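# Free a jammed laminating pouch and lay it flat

## Task

Take the stuck laminating pouch out of the laminator and leave it lying flat, entirely on the table top, with none of it resting on or tucked under the laminator and with a good margin from the laminator's power cord. The rollers stay locked unless the RELEASE key is being held down, and they only turn while it is pressed. At the end the laminator has to be standing upright with all of it on the table. Open the grippers and move the arms away afterwards; anything that stays in place only because the robot holds it does not count.

## Robot and tools

Robot: two 6-joint arms with parallel grippers, named left_arm and right_arm. The names do not refer to image sides. Both are reported in one scene frame. Its origin is the table centre, the table top is at z = +0.020 m and +z is up. The arms face each other across the table. left_arm's base is at (+0.125, +0.446, +0.054) m on the +y side, and right_arm's base is at (-0.059, -0.514, +0.058) m. Fingers point along the gripper's own +x and close along its y. The reported end_effector_position is the point between the finger pads, about 3-4 cm behind the tips. Reported hand positions can be slightly wrong, especially at long reach. Friction can leave a gripper short of its target or a little tilted, so check the pose after each move and correct it.

Joint ranges (rad): waist -3.054..3.054, shoulder 0..3.142, elbow 0..2.356, wrist pitch and wrist yaw -1.571..1.571, wrist roll -3.142..3.142. Load limits (N m): waist 16.8, shoulder and elbow 20.8, wrist pitch 5.49, wrist yaw 5.47, wrist roll 5.13. If a joint's contact torque reaches its limit, that arm freezes for 10 s (torque fault). Holding loads heats the motors: MOTOR HOT appears from 50 °C, and at 95 °C an OVER-TEMPERATURE FAULT holds the arm and may cut its power.

The 14-number row is used by both motion tools. It is a single list covering both arms: dx, dy, dz, rx, ry, rz, opening for left_arm, then the same seven for right_arm. Every value is in [-1, 1]. dx..rz are offsets, not poses. They are expressed in that gripper's own axes and measured from its pose in the last result that showed it (or from where it is when the action starts, before any such result or for later calls within one reply). A value of 1.0 means 0.6 m or 180 degrees. rx, ry, rz form one rotation vector. Opening is absolute: +1 is fully open (0.088 m), and empty fingers meet at about -0.80; values lower than that give no further closing. Closing fully takes about 0.5 s. To hold something, command an opening well below the grip_measured value; the further below, the harder the squeeze (about 34 N per pad at most). Each step's command is clipped to 70 mm and 16 degrees from the measured pose. Zero offsets are not a hold: they pull the arm back to the reference pose. For an arm that should stay put, send the offset back to its wanted pose in the first call of a reply and zeros after that, with its opening unchanged.

execute_actions(actions, pictures): actions holds at most one item. An empty list [] just returns the state. {"rows": [[14 numbers],...], "steps": n} applies up to 15 rows, one per 1/30 s control step (n at most 15, default 15). The last row repeats if there are fewer rows than steps. Each row is measured from the same reference pose, not from the row before it. {"steps": n} without rows waits until n steps (at most 300) have passed since the last result, and the time spent replying counts toward them. Pictures come back unless pictures is false.

move(target, speed): target is one 14-number row as above. Each gripper travels in a straight line toward its target, both arms finishing together, over 0.5-10 s, and stops after 10 s even if short. speed is in m/s, from 0.002 to 0.5 (default 0.25), and rotation is limited to twice that in rad/s. Opening is sent at the start. Paths ignore obstacles and the other arm. Faster moves and targets set deeper past a contact press harder. The result line move: reports the ending (done, off_target, moving, held, fault) and the distance of each gripper from its target. limits=paced means the pose was clipped. limits=held means a clearance check blocked steps, and the arm may then move faster.

wait(seconds): 0-10 s, nothing new sent. zoom_image(camera, region): camera is cam_high, cam_low, cam_left_wrist or cam_right_wrist; region is [x0,y0,x1,y1] in pixels of the 504x504 image, with the origin at top-left and at most 504x504. read_manual(section) returns licence texts only. finished_scene(scene) ends scene 1 or 2 and grades it; this cannot be undone.

Result lines: the state gives each gripper's position (m), quat_wxyz and velocities. grip_measured is the measured finger opening on the command scale. 'pose unreachable' and HELD mark steps the clearance check changed or blocked. 'Hand target' is the pose the controller is currently driving toward.

Suggested order: look, locate the RELEASE key and the pouch. Press and hold RELEASE with one arm while the other grips the pouch edge and pulls it out. Lay the pouch flat on the table away from the laminator and its cord, open both grippers and retract. Avoid knocking the laminator over or anything off the table, arm-to-arm contact, hard pushes and drops.

Each tool is called after "Emit:" in YAML: its name, and indented under it one key for each argument.

## Session

Emit:
execute_actions:
  actions: []

Scene clock: 0.00 s of 5200.00 s.
left_arm: end_effector_position=(-0.1304, +0.2792, +0.2582) grip_measured=+0.822 end_effector_quat_wxyz=(-0.180, +0.087, -0.801, -0.565) end_effector_velocity=(+0.001, +0.001, -0.002) end_effector_angular_velocity=(+0.010, -0.008, +0.006) | right_arm: end_effector_position=(+0.2883, -0.2873, +0.3901) grip_measured=+0.851 end_effector_quat_wxyz=(+0.939, -0.130, +0.288, +0.140) end_effector_velocity=(-0.003, -0.003, -0.005) end_effector_angular_velocity=(-0.027, +0.016, +0.001)
Joint positions: left_arm=[-0.768  1.143  0.751 -0.312  0.931  2.497  0.079] | right_arm=[-0.974  1.55   1.69  -0.813  0.392  0.095  0.081]
Joint velocities: left_arm=[-0.002 -0.002 -0.002 -0.007 -0.007 -0.007 -0.   ] | right_arm=[ 0.002 -0.002 -0.007 -0.022  0.007 -0.007 -0.   ]
Motor temperatures (°C, as the motors report them): left_arm=[24 28 26 26 24 27] | right_arm=[25 30 28 26 26 25]
Heat: left arm: hottest shoulder 28 °C (+0.0 °C/min); right arm: hottest shoulder 30 °C (+0.0 °C/min).
Hand target (left_arm): -0.130, +0.279, +0.258; +0.180, -0.087, +0.801, +0.565
Hand target (right_arm): +0.288, -0.287, +0.390; +0.939, -0.130, +0.288, +0.140
camera_calibration (this result's frames):
cam_left_wrist: T_world_to_cam=[[0.360341, -0.38681, -0.848842, 0.372707], [0.12028, -0.88311, 0.453486, 0.171277], [-0.925034, -0.265508, -0.271695, 0.0970593], [0, 0, 0, 1]] pos_world=[-0.0651197, 0.321193, 0.265069]
cam_right_wrist: T_world_to_cam=[[0.288713, -0.941155, 0.175704, -0.415368], [-0.750927, -0.336445, -0.568255, 0.364739], [0.593931, 0.0321221, -0.803874, 0.223623], [0, 0, 0, 1]] pos_world=[0.260998, -0.275394, 0.460012]

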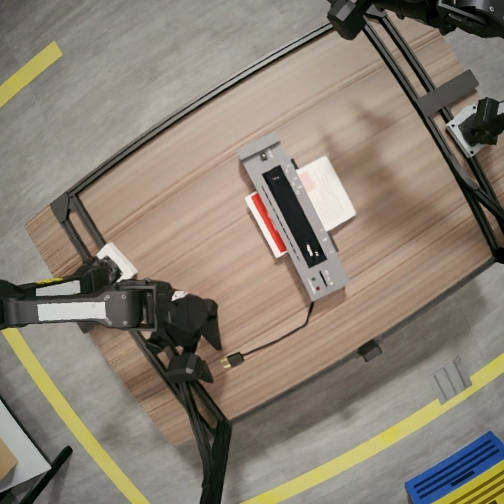

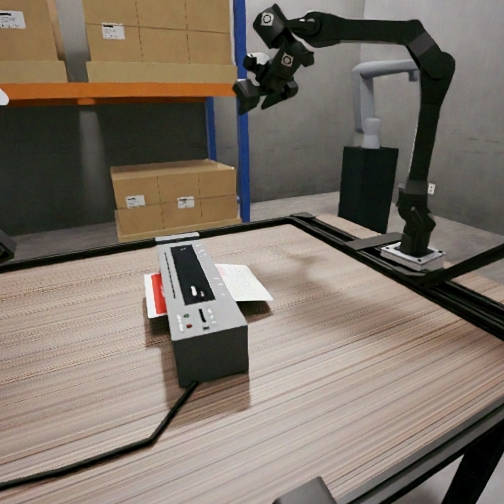

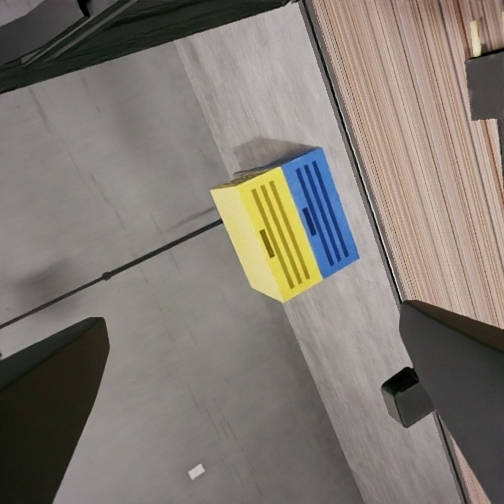

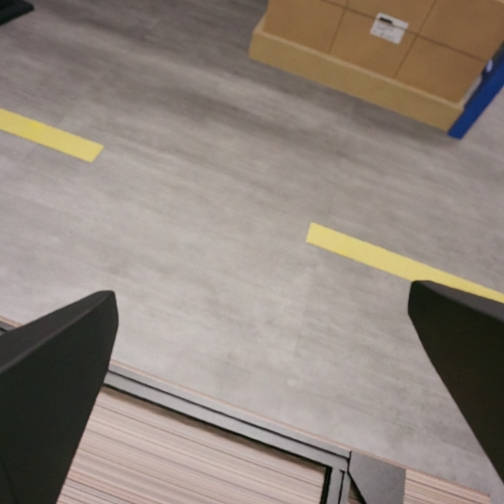

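Emit:
move:
  target: [-0.15,-0.09,-0.07,-0.75,0,0,-1, -0.102,0.363,-0.582,0.281,0.222,0.196,0]
  speed: 0.4

Scene clock: 17.40 s of 5200.00 s.
left_arm: end_effector_position=(-0.0372, +0.2177, +0.2562) grip_measured=-0.810 end_effector_quat_wxyz=(+0.012, +0.203, +0.214, -0.955) end_effector_velocity=(+0.001, -0.000, -0.003) end_effector_angular_velocity=(-0.003, -0.022, +0.002) | right_arm: end_effector_position=(-0.0078, -0.2031, +0.1174) grip_measured=+0.000 end_effector_quat_wxyz=(+0.671, +0.326, +0.625, +0.228) end_effector_velocity=(+0.000, -0.001, -0.002) end_effector_angular_velocity=(-0.001, +0.011, -0.018)
Joint positions: left_arm=[-0.284  1.438  1.052 -1.115  1.166  1.041  0.   ] | right_arm=[-0.286  1.318  0.445  0.11  -0.005  1.56   0.039]
Joint velocities: left_arm=[-0.002 -0.002 -0.002  0.007 -0.022 -0.007  0.   ] | right_arm=[ 0.002  0.002 -0.007  0.007  0.007  0.022 -0.   ]
Motor temperatures (°C, as the motors report them): left_arm=[24 29 28 27 24 27] | right_arm=[25 32 31 28 26 25]
Heat: left arm: hottest shoulder 29 °C (+3.4 °C/min); right arm: hottest shoulder 32 °C (+6.9 °C/min).
Hand target (left_arm): -0.037, +0.215, +0.258; -0.012, -0.200, -0.215, +0.956
Hand target (right_arm): -0.010, -0.207, +0.111; +0.672, +0.321, +0.630, +0.222
Off the commanded pose (left_arm): 0.003 m, 0 deg.
Off the commanded pose (right_arm): 0.010 m, 1 deg.
After step 90, 10.90 s passed at rest.
move: off_target (right_arm)
camera_calibration (this result's frames):
cam_left_wrist: T_world_to_cam=[[-0.067178, 0.922424, 0.380291, -0.302167], [0.677934, 0.321852, -0.660921, 0.150515], [-0.732047, 0.213413, -0.646964, 0.165496], [0, 0, 0, 1]] pos_world=[-0.00118763, 0.194963, 0.32146]
cam_right_wrist: T_world_to_cam=[[-0.125567, -0.713677, -0.689129, -0.0581773], [-0.965695, -0.0712244, 0.249722, -0.0280835], [-0.227304, 0.696845, -0.68025, 0.291598], [0, 0, 0, 1]] pos_world=[0.031856, -0.246719, 0.165281]

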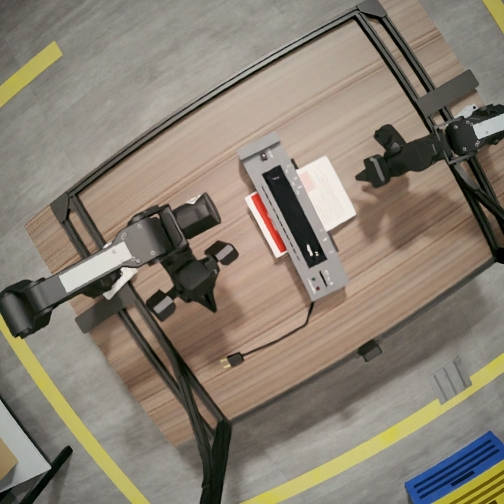

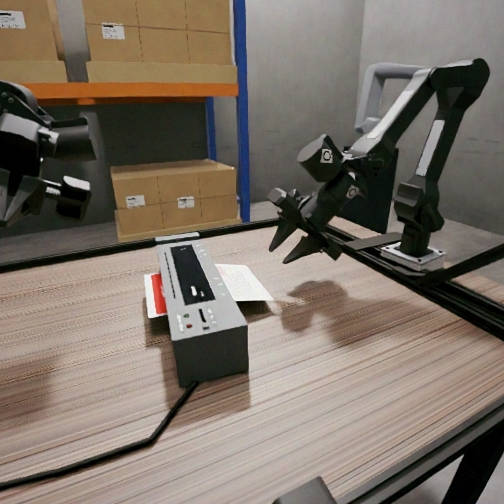

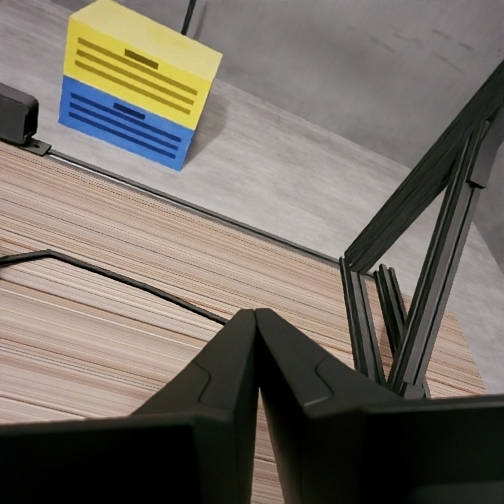

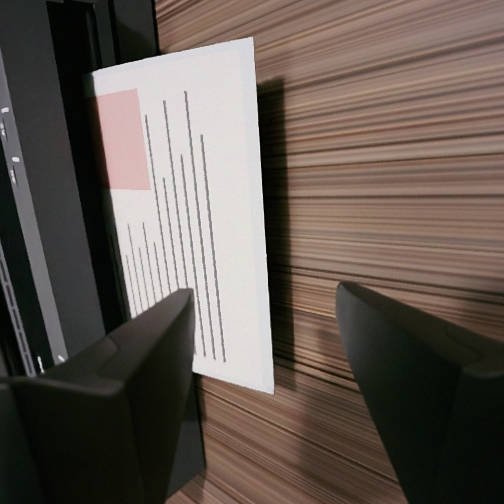

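Emit:
move:
  target: [-0.258,0.392,-0.064,-0.276,0.099,0.395,-1, 0.09,0,0,0,0,0,0]
  speed: 0.3

Scene clock: 28.13 s of 5200.00 s.
left_arm: end_effector_position=(+0.1450, +0.0116, +0.1920) grip_measured=-0.810 end_effector_quat_wxyz=(+0.594, +0.391, +0.415, -0.568) end_effector_velocity=(-0.000, +0.002, +0.001) end_effector_angular_velocity=(+0.012, -0.004, +0.007) | right_arm: end_effector_position=(-0.0021, -0.1682, +0.0790) grip_measured=+0.000 end_effector_quat_wxyz=(+0.671, +0.325, +0.626, +0.226) end_effector_velocity=(-0.001, -0.002, -0.001) end_effector_angular_velocity=(-0.011, -0.020, +0.028)
Joint positions: left_arm=[-0.135  1.905  1.621 -0.929  0.006 -0.003  0.   ] | right_arm=[-0.285  1.621  0.498  0.356 -0.005  1.56   0.039]
Joint velocities: left_arm=[-0.002  0.002  0.012 -0.022 -0.007 -0.007  0.   ] | right_arm=[-0.002 -0.002 -0.002 -0.007 -0.007 -0.037 -0.   ]
Motor temperatures (°C, as the motors report them): left_arm=[24 30 29 27 24 27] | right_arm=[25 31 31 29 26 25]
Heat: left arm: hottest shoulder 30 °C (+4.3 °C/min); right arm: hottest shoulder 31 °C (+2.1 °C/min).
Hand target (left_arm): +0.145, +0.009, +0.191; +0.595, +0.392, +0.415, -0.566
Hand target (right_arm): -0.001, -0.165, +0.080; +0.671, +0.326, +0.626, +0.228
Off the commanded pose (left_arm): 0.002 m, 1 deg.
Off the commanded pose (right_arm): 0.004 m, 0 deg.
After step 90, 4.67 s passed at rest.
move: done
camera_calibration (this result's frames):
cam_left_wrist: T_world_to_cam=[[-0.999823, -0.000957184, 0.018765, 0.139976], [-0.00114248, 0.999951, -0.0098663, 0.016525], [-0.0187546, -0.00988599, -0.999775, 0.268255], [0, 0, 0, 1]] pos_world=[0.145002, -0.0137383, 0.265731]
cam_right_wrist: T_world_to_cam=[[-0.126185, -0.716766, -0.685801, -0.0597805], [-0.965431, -0.0702179, 0.251025, -0.0104697], [-0.228081, 0.693769, -0.683128, 0.24214], [0, 0, 0, 1]] pos_world=[0.0375765, -0.211573, 0.127043]

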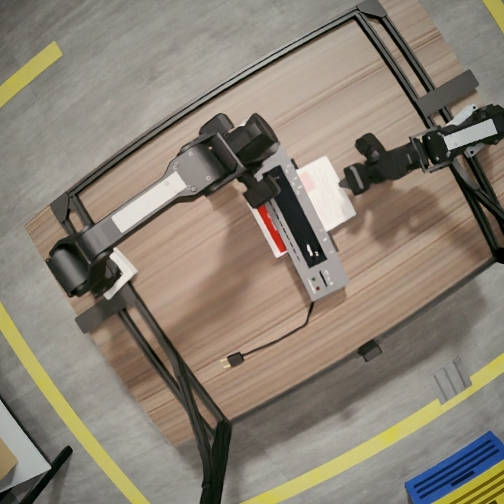

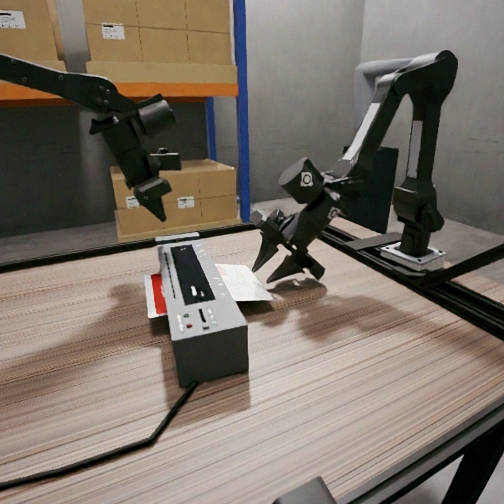

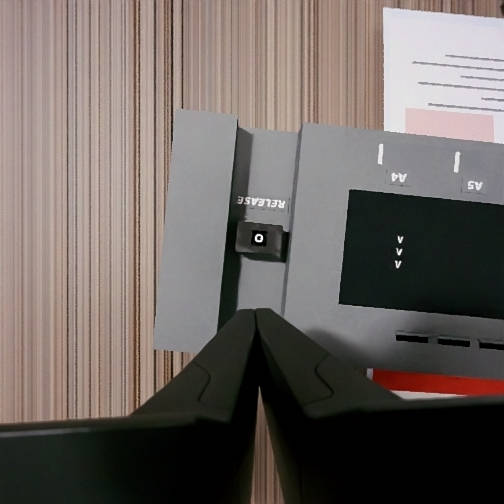

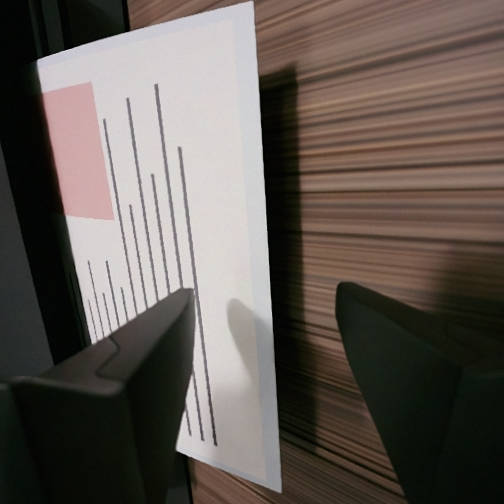

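Emit:
move:
  target: [0.075,-0.005,0.009,0,0,0,-1, 0.04,0.012,0,0,0,0,0]
  speed: 0.05

Emit:
zoom_image:
  camera: "cam_low"
  region: [120, 180, 350, 340]

Scene clock: 36.80 s of 5200.00 s.
left_arm: end_effector_position=(+0.1436, -0.0111, +0.1594) grip_measured=-0.810 end_effector_quat_wxyz=(+0.597, +0.386, +0.410, -0.572) end_effector_velocity=(+0.002, +0.002, -0.000) end_effector_angular_velocity=(+0.008, -0.017, +0.012) | right_arm: end_effector_position=(+0.0010, -0.1496, +0.0673) grip_measured=+0.000 end_effector_quat_wxyz=(+0.672, +0.324, +0.627, +0.225) end_effector_velocity=(+0.000, +0.002, +0.003) end_effector_angular_velocity=(+0.012, -0.002, +0.008)
Joint positions: left_arm=[-0.141  1.992  1.607 -0.81   0.006 -0.008  0.   ] | right_arm=[-0.285  1.734  0.56   0.404 -0.005  1.56   0.039]
Joint velocities: left_arm=[-0.002 -0.002 -0.002 -0.007 -0.022 -0.007  0.   ] | right_arm=[-0.002 -0.002  0.002  0.007 -0.007 -0.007  0.   ]
Motor temperatures (°C, as the motors report them): left_arm=[24 32 29 27 24 27] | right_arm=[25 31 32 30 26 25]
Heat: left arm: hottest shoulder 32 °C (+6.5 °C/min); right arm: hottest elbow 32 °C (+3.3 °C/min).
Hand target (left_arm): +0.143, -0.009, +0.152; +0.594, +0.391, +0.415, -0.568
Hand target (right_arm): +0.002, -0.146, +0.067; +0.671, +0.325, +0.626, +0.226
Off the commanded pose (left_arm): 0.008 m, 1 deg.
Off the commanded pose (right_arm): 0.003 m, 0 deg.
After step 90, 4.43 s passed at rest.
move: done
camera_calibration (this result's frames):
cam_left_wrist: T_world_to_cam=[[-0.999812, 0.000333984, 0.0193889, 0.139027], [-0.000197967, 0.999624, -0.0274274, 0.0416332], [-0.0193908, -0.0274261, -0.999436, 0.235218], [0, 0, 0, 1]] pos_world=[0.14357, -0.0352129, 0.233531]
cam_right_wrist: T_world_to_cam=[[-0.12657, -0.719085, -0.683299, -0.0545966], [-0.965289, -0.0693663, 0.251803, -0.00317402], [-0.228466, 0.691452, -0.685345, 0.221745], [0, 0, 0, 1]] pos_world=[0.0406869, -0.192805, 0.115465]

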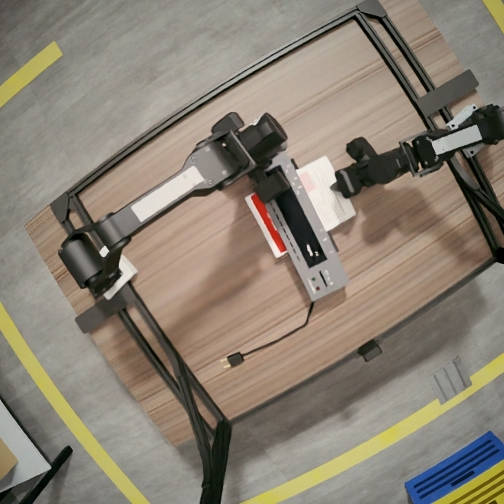

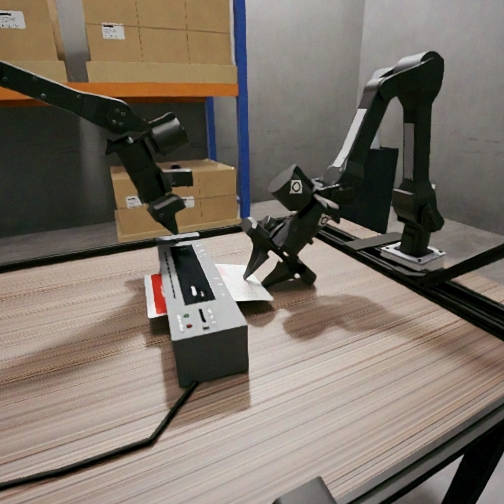

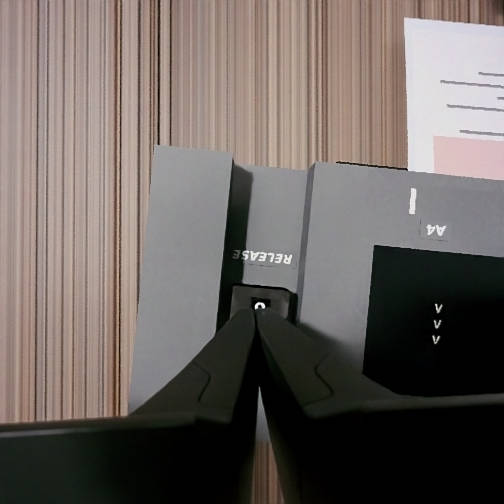

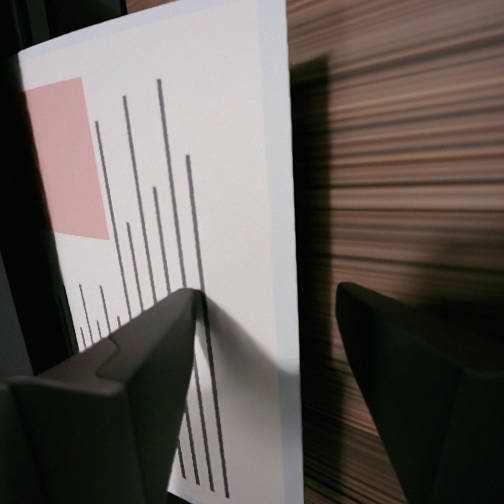

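Region (120, 180, 350, 340) of cam_low's 504x504 image, scaled by 2.191, with more detail than that image has; it fills the top 351 rows of this view, and the rest is white.

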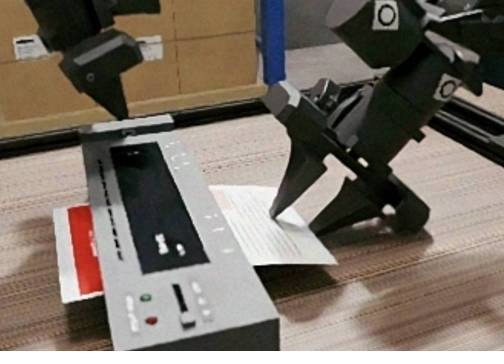

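Emit:
move:
  target: [0,0,0,0,0,0,-1, 0,0.022,0,0,0,0,-1]
  speed: 0.03

Emit:
move:
  target: [0.058,0,-0.034,0,0,0,-1, 0,0,0,0,0,0,-1]
  speed: 0.03

Scene clock: 40.60 s of 5200.00 s.
left_arm: end_effector_position=(+0.1436, -0.0111, +0.1594) grip_measured=-0.810 end_effector_quat_wxyz=(+0.597, +0.386, +0.410, -0.572) end_effector_velocity=(-0.002, +0.001, +0.001) end_effector_angular_velocity=(+0.003, -0.004, +0.002) | right_arm: end_effector_position=(+0.0008, -0.1457, +0.0701) grip_measured=-0.771 end_effector_quat_wxyz=(+0.676, +0.313, +0.629, +0.223) end_effector_velocity=(+0.000, +0.002, +0.004) end_effector_angular_velocity=(+0.007, -0.001, +0.008)
Joint positions: left_arm=[-0.141  1.992  1.607 -0.81   0.006 -0.008  0.   ] | right_arm=[-0.283  1.732  0.595  0.346 -0.004  1.549  0.001]
Joint velocities: left_arm=[-0.007 -0.002  0.002 -0.007 -0.007 -0.007  0.   ] | right_arm=[-0.002 -0.007  0.007 -0.007 -0.007 -0.007 -0.001]
Motor temperatures (°C, as the motors report them): left_arm=[24 33 29 27 24 27] | right_arm=[25 31 32 30 26 25]
Heat: left arm: hottest shoulder 33 °C (+7.4 °C/min); right arm: hottest elbow 32 °C (+3.0 °C/min).
Hand target (left_arm): +0.144, -0.011, +0.159; +0.597, +0.386, +0.410, -0.572
Hand target (right_arm): +0.002, -0.141, +0.077; +0.672, +0.324, +0.627, +0.225
Off the commanded pose (left_arm): 0.000 m, 0 deg.
Off the commanded pose (right_arm): 0.009 m, 1 deg.
After step 90, 0.10 s passed at rest.
move: off_target (right_arm)
camera_calibration (this result's frames):
cam_left_wrist: T_world_to_cam=[[-0.999812, 0.000333984, 0.0193889, 0.139027], [-0.000197967, 0.999624, -0.0274274, 0.0416332], [-0.0193908, -0.0274261, -0.999436, 0.235218], [0, 0, 0, 1]] pos_world=[0.14357, -0.0352129, 0.233531]
cam_right_wrist: T_world_to_cam=[[-0.115878, -0.734674, -0.668451, -0.053283], [-0.965909, -0.0735026, 0.248227, -0.00407357], [-0.231499, 0.674427, -0.701111, 0.219609], [0, 0, 0, 1]] pos_world=[0.0407303, -0.187555, 0.119364]

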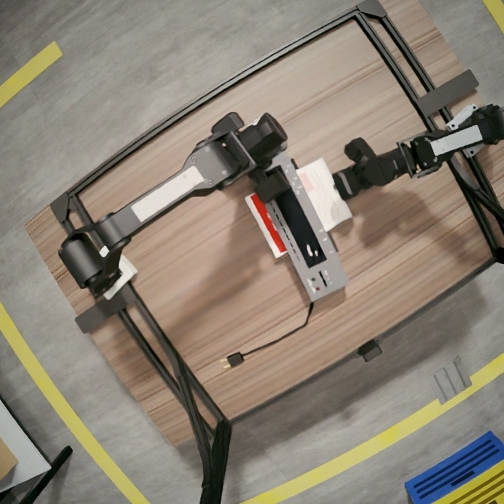

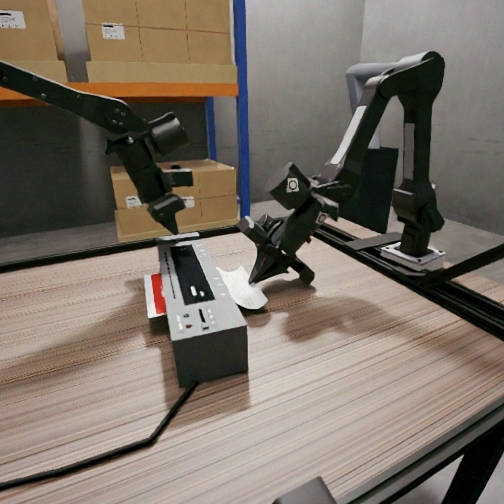

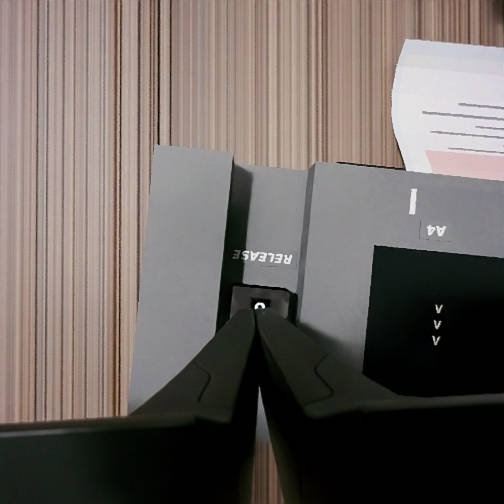

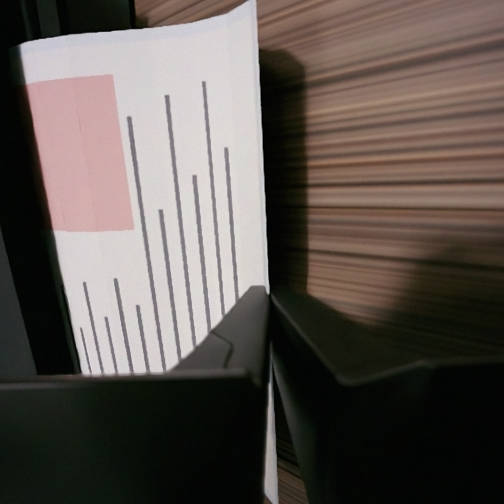

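Scene clock: 42.17 s of 5200.00 s.
left_arm: end_effector_position=(+0.1435, -0.0101, +0.1307) grip_measured=-0.810 end_effector_quat_wxyz=(+0.602, +0.378, +0.402, -0.577) end_effector_velocity=(+0.002, +0.004, -0.004) end_effector_angular_velocity=(+0.017, -0.003, +0.012) | right_arm: end_effector_position=(+0.0008, -0.1455, +0.0702) grip_measured=-0.773 end_effector_quat_wxyz=(+0.677, +0.310, +0.628, +0.226) end_effector_velocity=(-0.003, -0.006, -0.006) end_effector_angular_velocity=(-0.036, +0.006, +0.013)
Joint positions: left_arm=[-0.141  1.992  1.481 -0.657  0.006 -0.008  0.   ] | right_arm=[-0.282  1.732  0.595  0.347 -0.004  1.539  0.001]
Joint velocities: left_arm=[ 0.002  0.002 -0.007 -0.007 -0.007 -0.007  0.   ] | right_arm=[ 0.002 -0.002 -0.002 -0.037 -0.007 -0.007 -0.001]
Motor temperatures (°C, as the motors report them): left_arm=[24 33 29 27 24 27] | right_arm=[25 32 32 30 26 25]
Heat: left arm: hottest shoulder 33 °C (+7.1 °C/min); right arm: hottest shoulder 32 °C (+2.8 °C/min).
Hand target (left_arm): +0.143, -0.005, +0.120; +0.597, +0.385, +0.410, -0.572
Hand target (right_arm): +0.001, -0.146, +0.070; +0.676, +0.313, +0.629, +0.223
Off the commanded pose (left_arm): 0.012 m, 2 deg.
Off the commanded pose (right_arm): 0.000 m, 1 deg.
move: off_target (left_arm)
camera_calibration (this result's frames):
cam_left_wrist: T_world_to_cam=[[-0.999834, 0.0008427, 0.0182084, 0.1397], [-0.000150272, 0.998516, -0.0544638, 0.0433009], [-0.0182272, -0.0544575, -0.99835, 0.205968], [0, 0, 0, 1]] pos_world=[0.143438, -0.0321378, 0.205443]
cam_right_wrist: T_world_to_cam=[[-0.106119, -0.735662, -0.668985, -0.0531345], [-0.967099, -0.0800797, 0.241469, -0.00463499], [-0.231211, 0.672599, -0.702959, 0.219447], [0, 0, 0, 1]] pos_world=[0.0406175, -0.18706, 0.119835]

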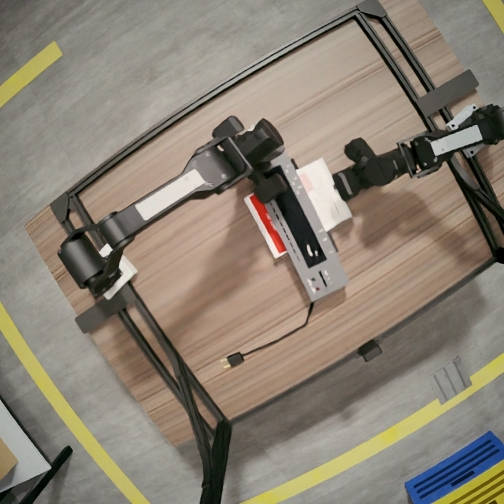

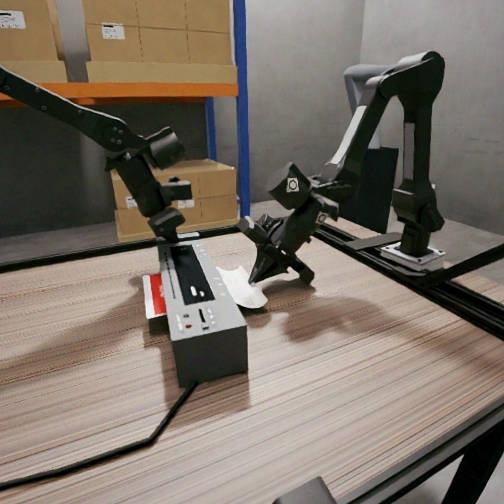

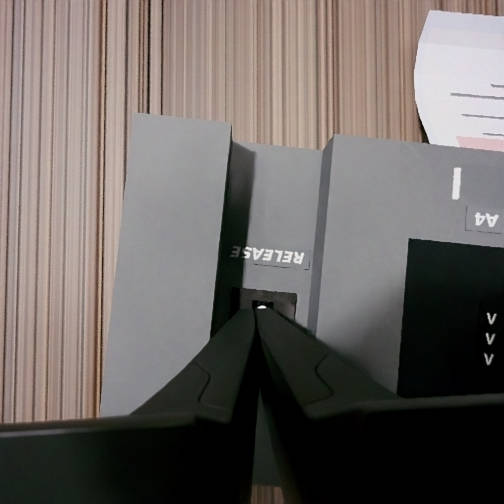

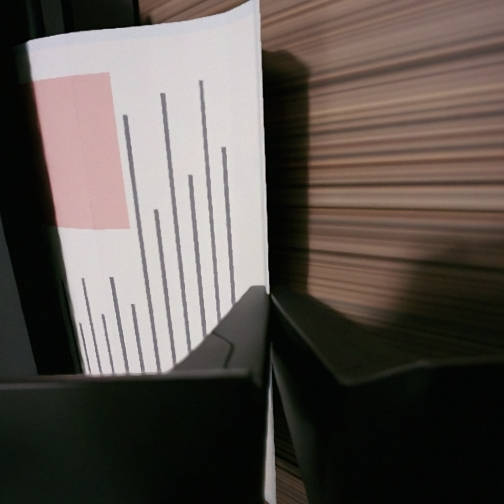

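Emit:
move:
  target: [0.012,0,-0.012,0,0,0,-1, -0.237,-0.211,0.023,0,0,-0.06,-1]
  speed: 0.05

Scene clock: 50.93 s of 5200.00 s.
left_arm: end_effector_position=(+0.1434, -0.0115, +0.1303) grip_measured=-0.810 end_effector_quat_wxyz=(+0.607, +0.371, +0.394, -0.582) end_effector_velocity=(+0.002, +0.002, -0.000) end_effector_angular_velocity=(+0.008, -0.003, +0.012) | right_arm: end_effector_position=(-0.0124, -0.3320, +0.0877) grip_measured=-0.779 end_effector_quat_wxyz=(+0.696, +0.254, +0.651, +0.165) end_effector_velocity=(-0.003, -0.002, +0.000) end_effector_angular_velocity=(+0.003, +0.014, +0.011)
Joint positions: left_arm=[-0.141  1.983  1.458 -0.62   0.006 -0.008  0.   ] | right_arm=[-0.435  0.722  0.206 -0.455 -0.081  1.414  0.001]
Joint velocities: left_arm=[ 0.002 -0.002 -0.002 -0.007 -0.007 -0.007  0.   ] | right_arm=[-0.007 -0.022 -0.002 -0.022 -0.022 -0.007 -0.   ]
Motor temperatures (°C, as the motors report them): left_arm=[24 35 29 28 24 27] | right_arm=[25 32 32 30 26 25]
Heat: left arm: hottest shoulder 35 °C (+8.2 °C/min); right arm: hottest shoulder 32 °C (+2.4 °C/min).
Hand target (left_arm): +0.143, -0.006, +0.121; +0.602, +0.378, +0.402, -0.577
Hand target (right_arm): -0.014, -0.335, +0.083; +0.695, +0.250, +0.655, +0.161
Off the commanded pose (left_arm): 0.010 m, 1 deg.
Off the commanded pose (right_arm): 0.006 m, 1 deg.
move: off_target (left_arm)
camera_calibration (this result's frames):
cam_left_wrist: T_world_to_cam=[[-0.999851, 0.00163554, 0.0171834, 0.139737], [0.000296164, 0.99698, -0.0776611, 0.0475959], [-0.0172585, -0.0776445, -0.996832, 0.20493], [0, 0, 0, 1]] pos_world=[0.143239, -0.031769, 0.205576]
cam_right_wrist: T_world_to_cam=[[-0.12391, -0.839929, -0.528362, -0.227219], [-0.961915, -0.0290691, 0.271797, -0.0222048], [-0.243649, 0.541918, -0.804338, 0.31948], [0, 0, 0, 1]] pos_world=[0.0283272, -0.364625, 0.142952]

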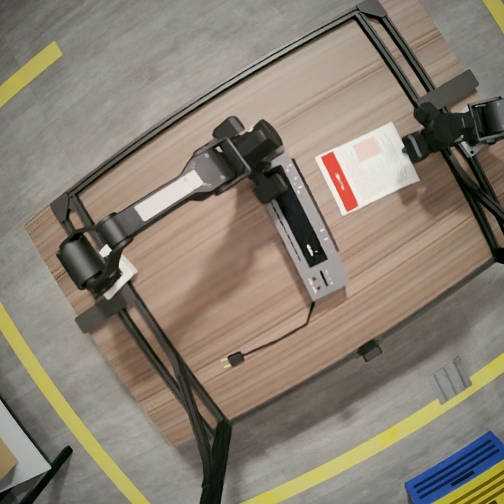

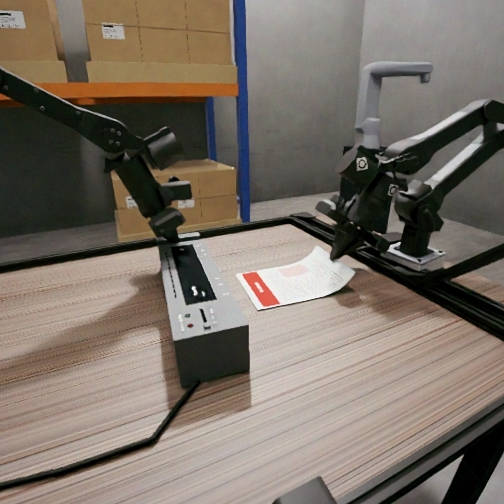

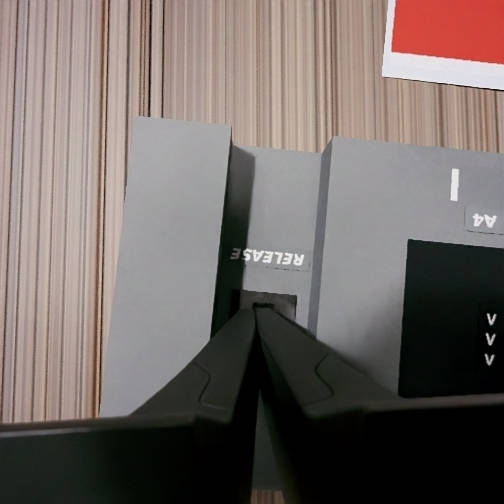

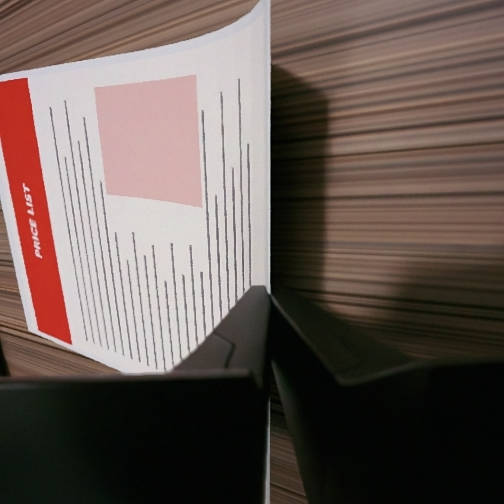

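Emit:
move:
  target: [-0.2,0,-0.1,0,0,0,-1, 0.022,-0.02,0,0,0,0,-1]
  speed: 0.1

Emit:
move:
  target: [0,0,0,0,0,0,-1, 0,0,0,0,0,0,-0.2]

Emit:
move:
  target: [0,0,0,0,0,0,-1, -0.12,0,0,0,0,0,-0.2]
  speed: 0.08

Scene clock: 56.30 s of 5200.00 s.
left_arm: end_effector_position=(+0.1391, +0.0892, +0.2169) grip_measured=-0.810 end_effector_quat_wxyz=(+0.608, +0.369, +0.392, -0.583) end_effector_velocity=(-0.002, +0.005, -0.000) end_effector_angular_velocity=(+0.017, +0.010, +0.001) | right_arm: end_effector_position=(-0.0110, -0.3307, +0.0761) grip_measured=-0.779 end_effector_quat_wxyz=(+0.696, +0.260, +0.647, +0.171) end_effector_velocity=(-0.002, -0.001, -0.001) end_effector_angular_velocity=(-0.007, -0.005, +0.025)
Joint positions: left_arm=[-0.141  1.546  1.278 -0.87   0.006 -0.008  0.   ] | right_arm=[-0.44   0.748  0.153 -0.358 -0.082  1.41   0.001]
Joint velocities: left_arm=[-0.002 -0.007 -0.002 -0.022  0.007 -0.007  0.   ] | right_arm=[ 0.002 -0.002 -0.002 -0.007 -0.007 -0.022 -0.   ]
Motor temperatures (°C, as the motors report them): left_arm=[24 36 29 28 24 27] | right_arm=[25 31 32 30 26 25]
Heat: left arm: hottest shoulder 36 °C (+8.5 °C/min); right arm: hottest elbow 32 °C (+2.1 °C/min).
Hand target (left_arm): +0.139, +0.093, +0.215; +0.607, +0.371, +0.394, -0.582
Hand target (right_arm): -0.012, -0.335, +0.070; +0.696, +0.254, +0.651, +0.165
Off the commanded pose (left_arm): 0.004 m, 0 deg.
Off the commanded pose (right_arm): 0.007 m, 1 deg.
move: done
camera_calibration (this result's frames):
cam_left_wrist: T_world_to_cam=[[-0.999854, 0.00141274, 0.0170223, 0.133846], [-0.0000372722, 0.996391, -0.0848831, -0.0443853], [-0.0170808, -0.0848714, -0.996246, 0.299441], [0, 0, 0, 1]] pos_world=[0.13894, 0.0694501, 0.292271]
cam_right_wrist: T_world_to_cam=[[-0.121554, -0.830863, -0.543039, -0.227898], [-0.96383, -0.0319313, 0.264599, -0.0180906], [-0.237186, 0.55556, -0.796929, 0.313779], [0, 0, 0, 1]] pos_world=[0.0292858, -0.364253, 0.131089]

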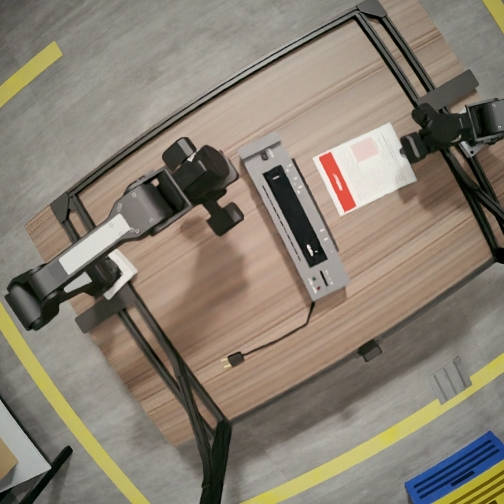

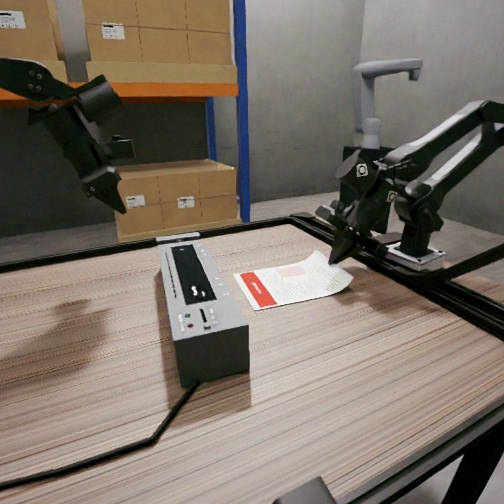

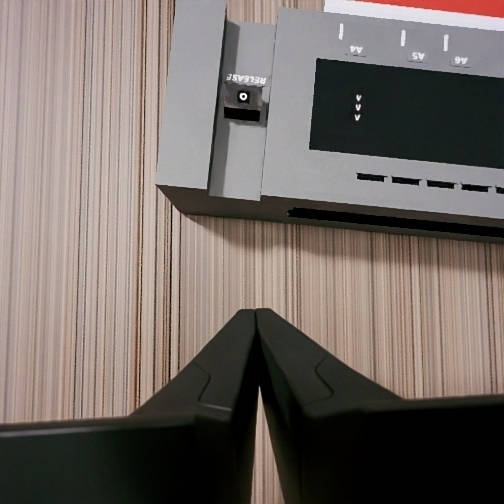

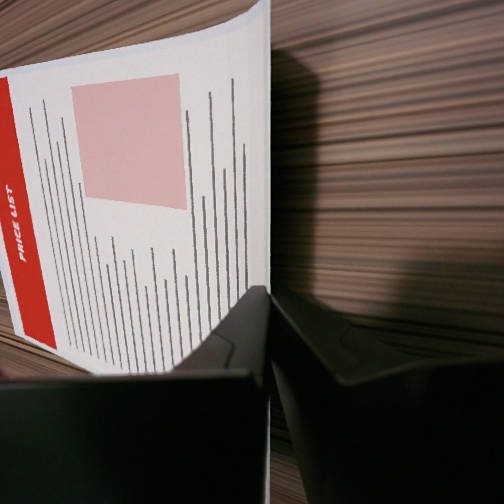

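Scene clock: 56.90 s of 5200.00 s.
left_arm: end_effector_position=(+0.1391, +0.0892, +0.2169) grip_measured=-0.810 end_effector_quat_wxyz=(+0.608, +0.369, +0.392, -0.583) end_effector_velocity=(+0.000, +0.001, +0.001) end_effector_angular_velocity=(+0.002, +0.003, +0.021) | right_arm: end_effector_position=(-0.0110, -0.3306, +0.0762) grip_measured=-0.201 end_effector_quat_wxyz=(+0.696, +0.260, +0.647, +0.171) end_effector_velocity=(-0.002, -0.002, -0.003) end_effector_angular_velocity=(-0.014, -0.012, +0.036)
Joint positions: left_arm=[-0.141  1.546  1.278 -0.87   0.006 -0.008  0.   ] | right_arm=[-0.44   0.748  0.153 -0.358 -0.082  1.41   0.029]
Joint velocities: left_arm=[-0.002 -0.002  0.002 -0.007 -0.007 -0.022  0.   ] | right_arm=[ 0.002 -0.002 -0.007 -0.007 -0.007 -0.037  0.001]
Motor temperatures (°C, as the motors report them): left_arm=[24 36 29 28 24 27] | right_arm=[25 31 32 30 26 25]
Heat: left arm: hottest shoulder 36 °C (+8.4 °C/min); right arm: hottest elbow 32 °C (+2.1 °C/min).
Hand target (left_arm): +0.139, +0.089, +0.217; +0.608, +0.369, +0.392, -0.583
Hand target (right_arm): -0.011, -0.331, +0.076; +0.696, +0.260, +0.647, +0.171
Off the commanded pose (left_arm): 0.000 m, 0 deg.
Off the commanded pose (right_arm): 0.000 m, 0 deg.
move: done
camera_calibration (this result's frames):
cam_left_wrist: T_world_to_cam=[[-0.999854, 0.00141274, 0.0170223, 0.133846], [-0.0000372722, 0.996391, -0.0848831, -0.0443853], [-0.0170808, -0.0848714, -0.996246, 0.299441], [0, 0, 0, 1]] pos_world=[0.13894, 0.0694501, 0.292271]
cam_right_wrist: T_world_to_cam=[[-0.121489, -0.830666, -0.543354, -0.227726], [-0.963861, -0.0320271, 0.264472, -0.0181031], [-0.23709, 0.555849, -0.796756, 0.31387], [0, 0, 0, 1]] pos_world=[0.0293005, -0.364209, 0.13113]

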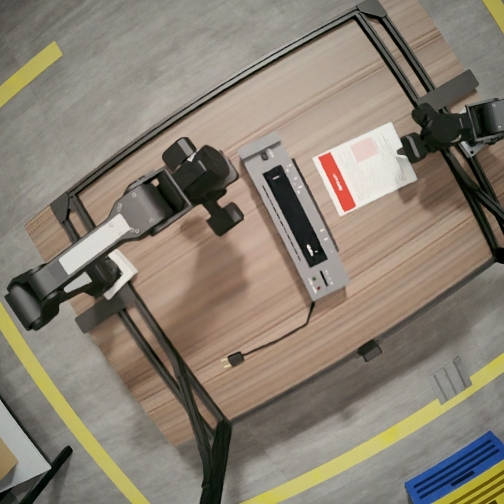

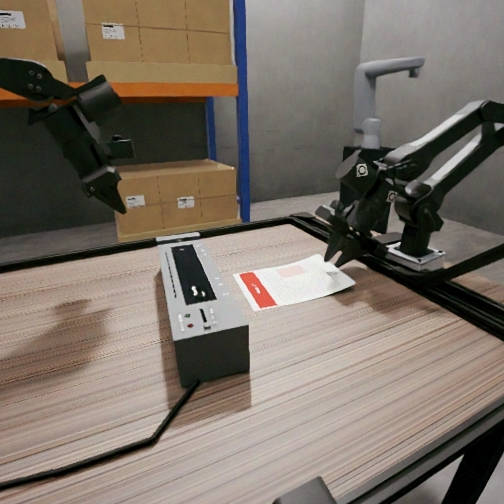

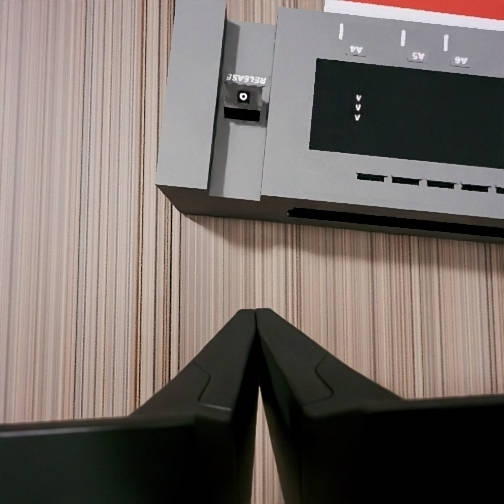

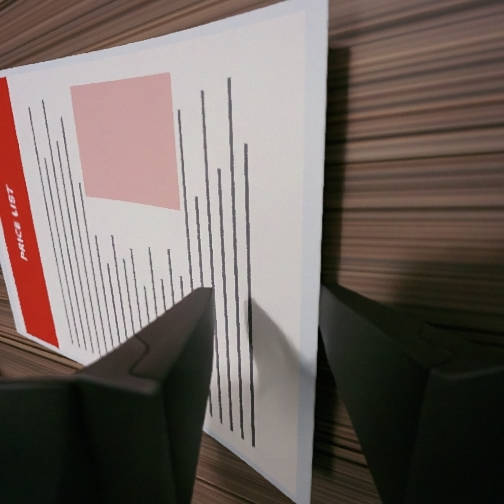

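Scene clock: 58.10 s of 5200.00 s.
left_arm: end_effector_position=(+0.1391, +0.0892, +0.2169) grip_measured=-0.810 end_effector_quat_wxyz=(+0.608, +0.369, +0.392, -0.583) end_effector_velocity=(+0.001, +0.004, -0.000) end_effector_angular_velocity=(+0.018, -0.016, +0.009) | right_arm: end_effector_position=(-0.0186, -0.3705, +0.1284) grip_measured=-0.200 end_effector_quat_wxyz=(+0.697, +0.257, +0.648, +0.167) end_effector_velocity=(+0.002, +0.001, +0.000) end_effector_angular_velocity=(+0.004, -0.013, -0.001)
Joint positions: left_arm=[-0.141  1.546  1.278 -0.87   0.006 -0.008  0.   ] | right_arm=[-0.516  0.396  0.33  -0.902 -0.122  1.348  0.029]
Joint velocities: left_arm=[-0.007 -0.002  0.002 -0.022 -0.022 -0.007  0.   ] | right_arm=[-0.002 -0.002 -0.002  0.007  0.007 -0.007 -0.   ]
Motor temperatures (°C, as the motors report them): left_arm=[24 36 29 28 24 27] | right_arm=[25 31 32 30 26 25]
Heat: left arm: hottest shoulder 36 °C (+8.3 °C/min); right arm: hottest elbow 32 °C (+2.1 °C/min).
Hand target (left_arm): +0.139, +0.089, +0.217; +0.608, +0.369, +0.392, -0.583
Hand target (right_arm): -0.019, -0.371, +0.127; +0.697, +0.257, +0.648, +0.166
Off the commanded pose (left_arm): 0.000 m, 0 deg.
Off the commanded pose (right_arm): 0.006 m, 1 deg.
move: held (right_arm); limits=held; held on 6 of 36 steps (right_arm), including the last (right_arm)
pose unreachable (right arm): on one or more control steps of this call this arm could not follow its commanded pose, so it was not sent that pose on those steps. On the call's last step it was still not sent that pose. It may still have moved: this result reports where it is.
cause: the commanded pose would bring two parts of the arm too close to each other (joints 3 (elbow) to 6 (wrist roll) lie between them).
camera_calibration (this result's frames):
cam_left_wrist: T_world_to_cam=[[-0.999854, 0.00141274, 0.0170223, 0.133846], [-0.0000372722, 0.996391, -0.0848831, -0.0443853], [-0.0170808, -0.0848714, -0.996246, 0.299441], [0, 0, 0, 1]] pos_world=[0.13894, 0.0694501, 0.292271]
cam_right_wrist: T_world_to_cam=[[-0.123732, -0.83523, -0.5358, -0.236121], [-0.963821, -0.0273112, 0.265148, -0.0388729], [-0.236093, 0.549223, -0.801632, 0.373994], [0, 0, 0, 1]] pos_world=[0.0216149, -0.403683, 0.183599]

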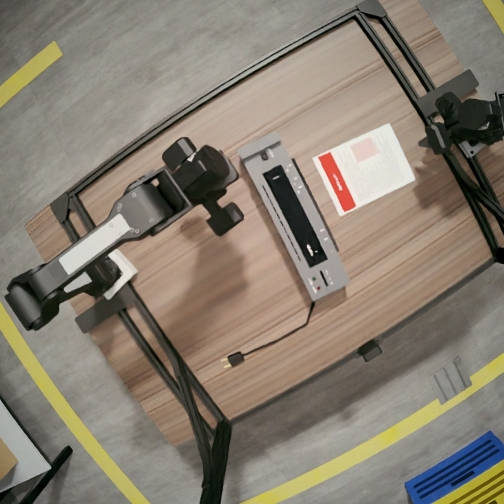

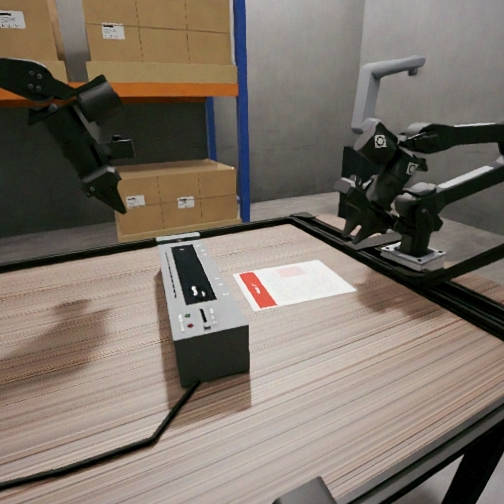

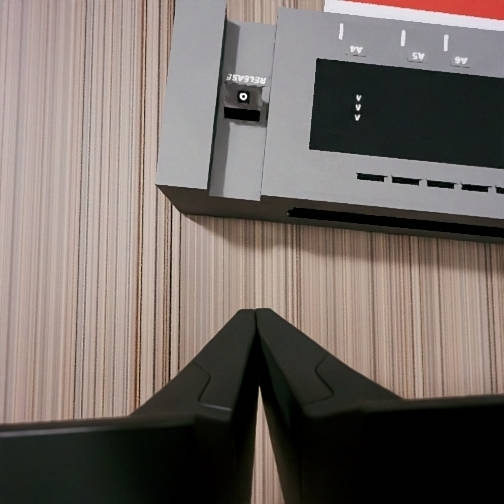

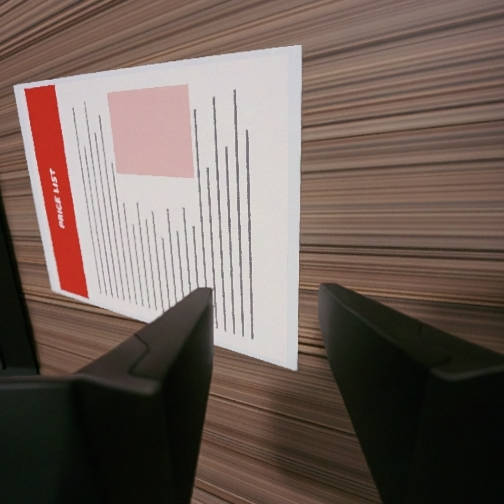

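Emit:
finished_scene:
  scene: 2

The scene is finished: the task was done.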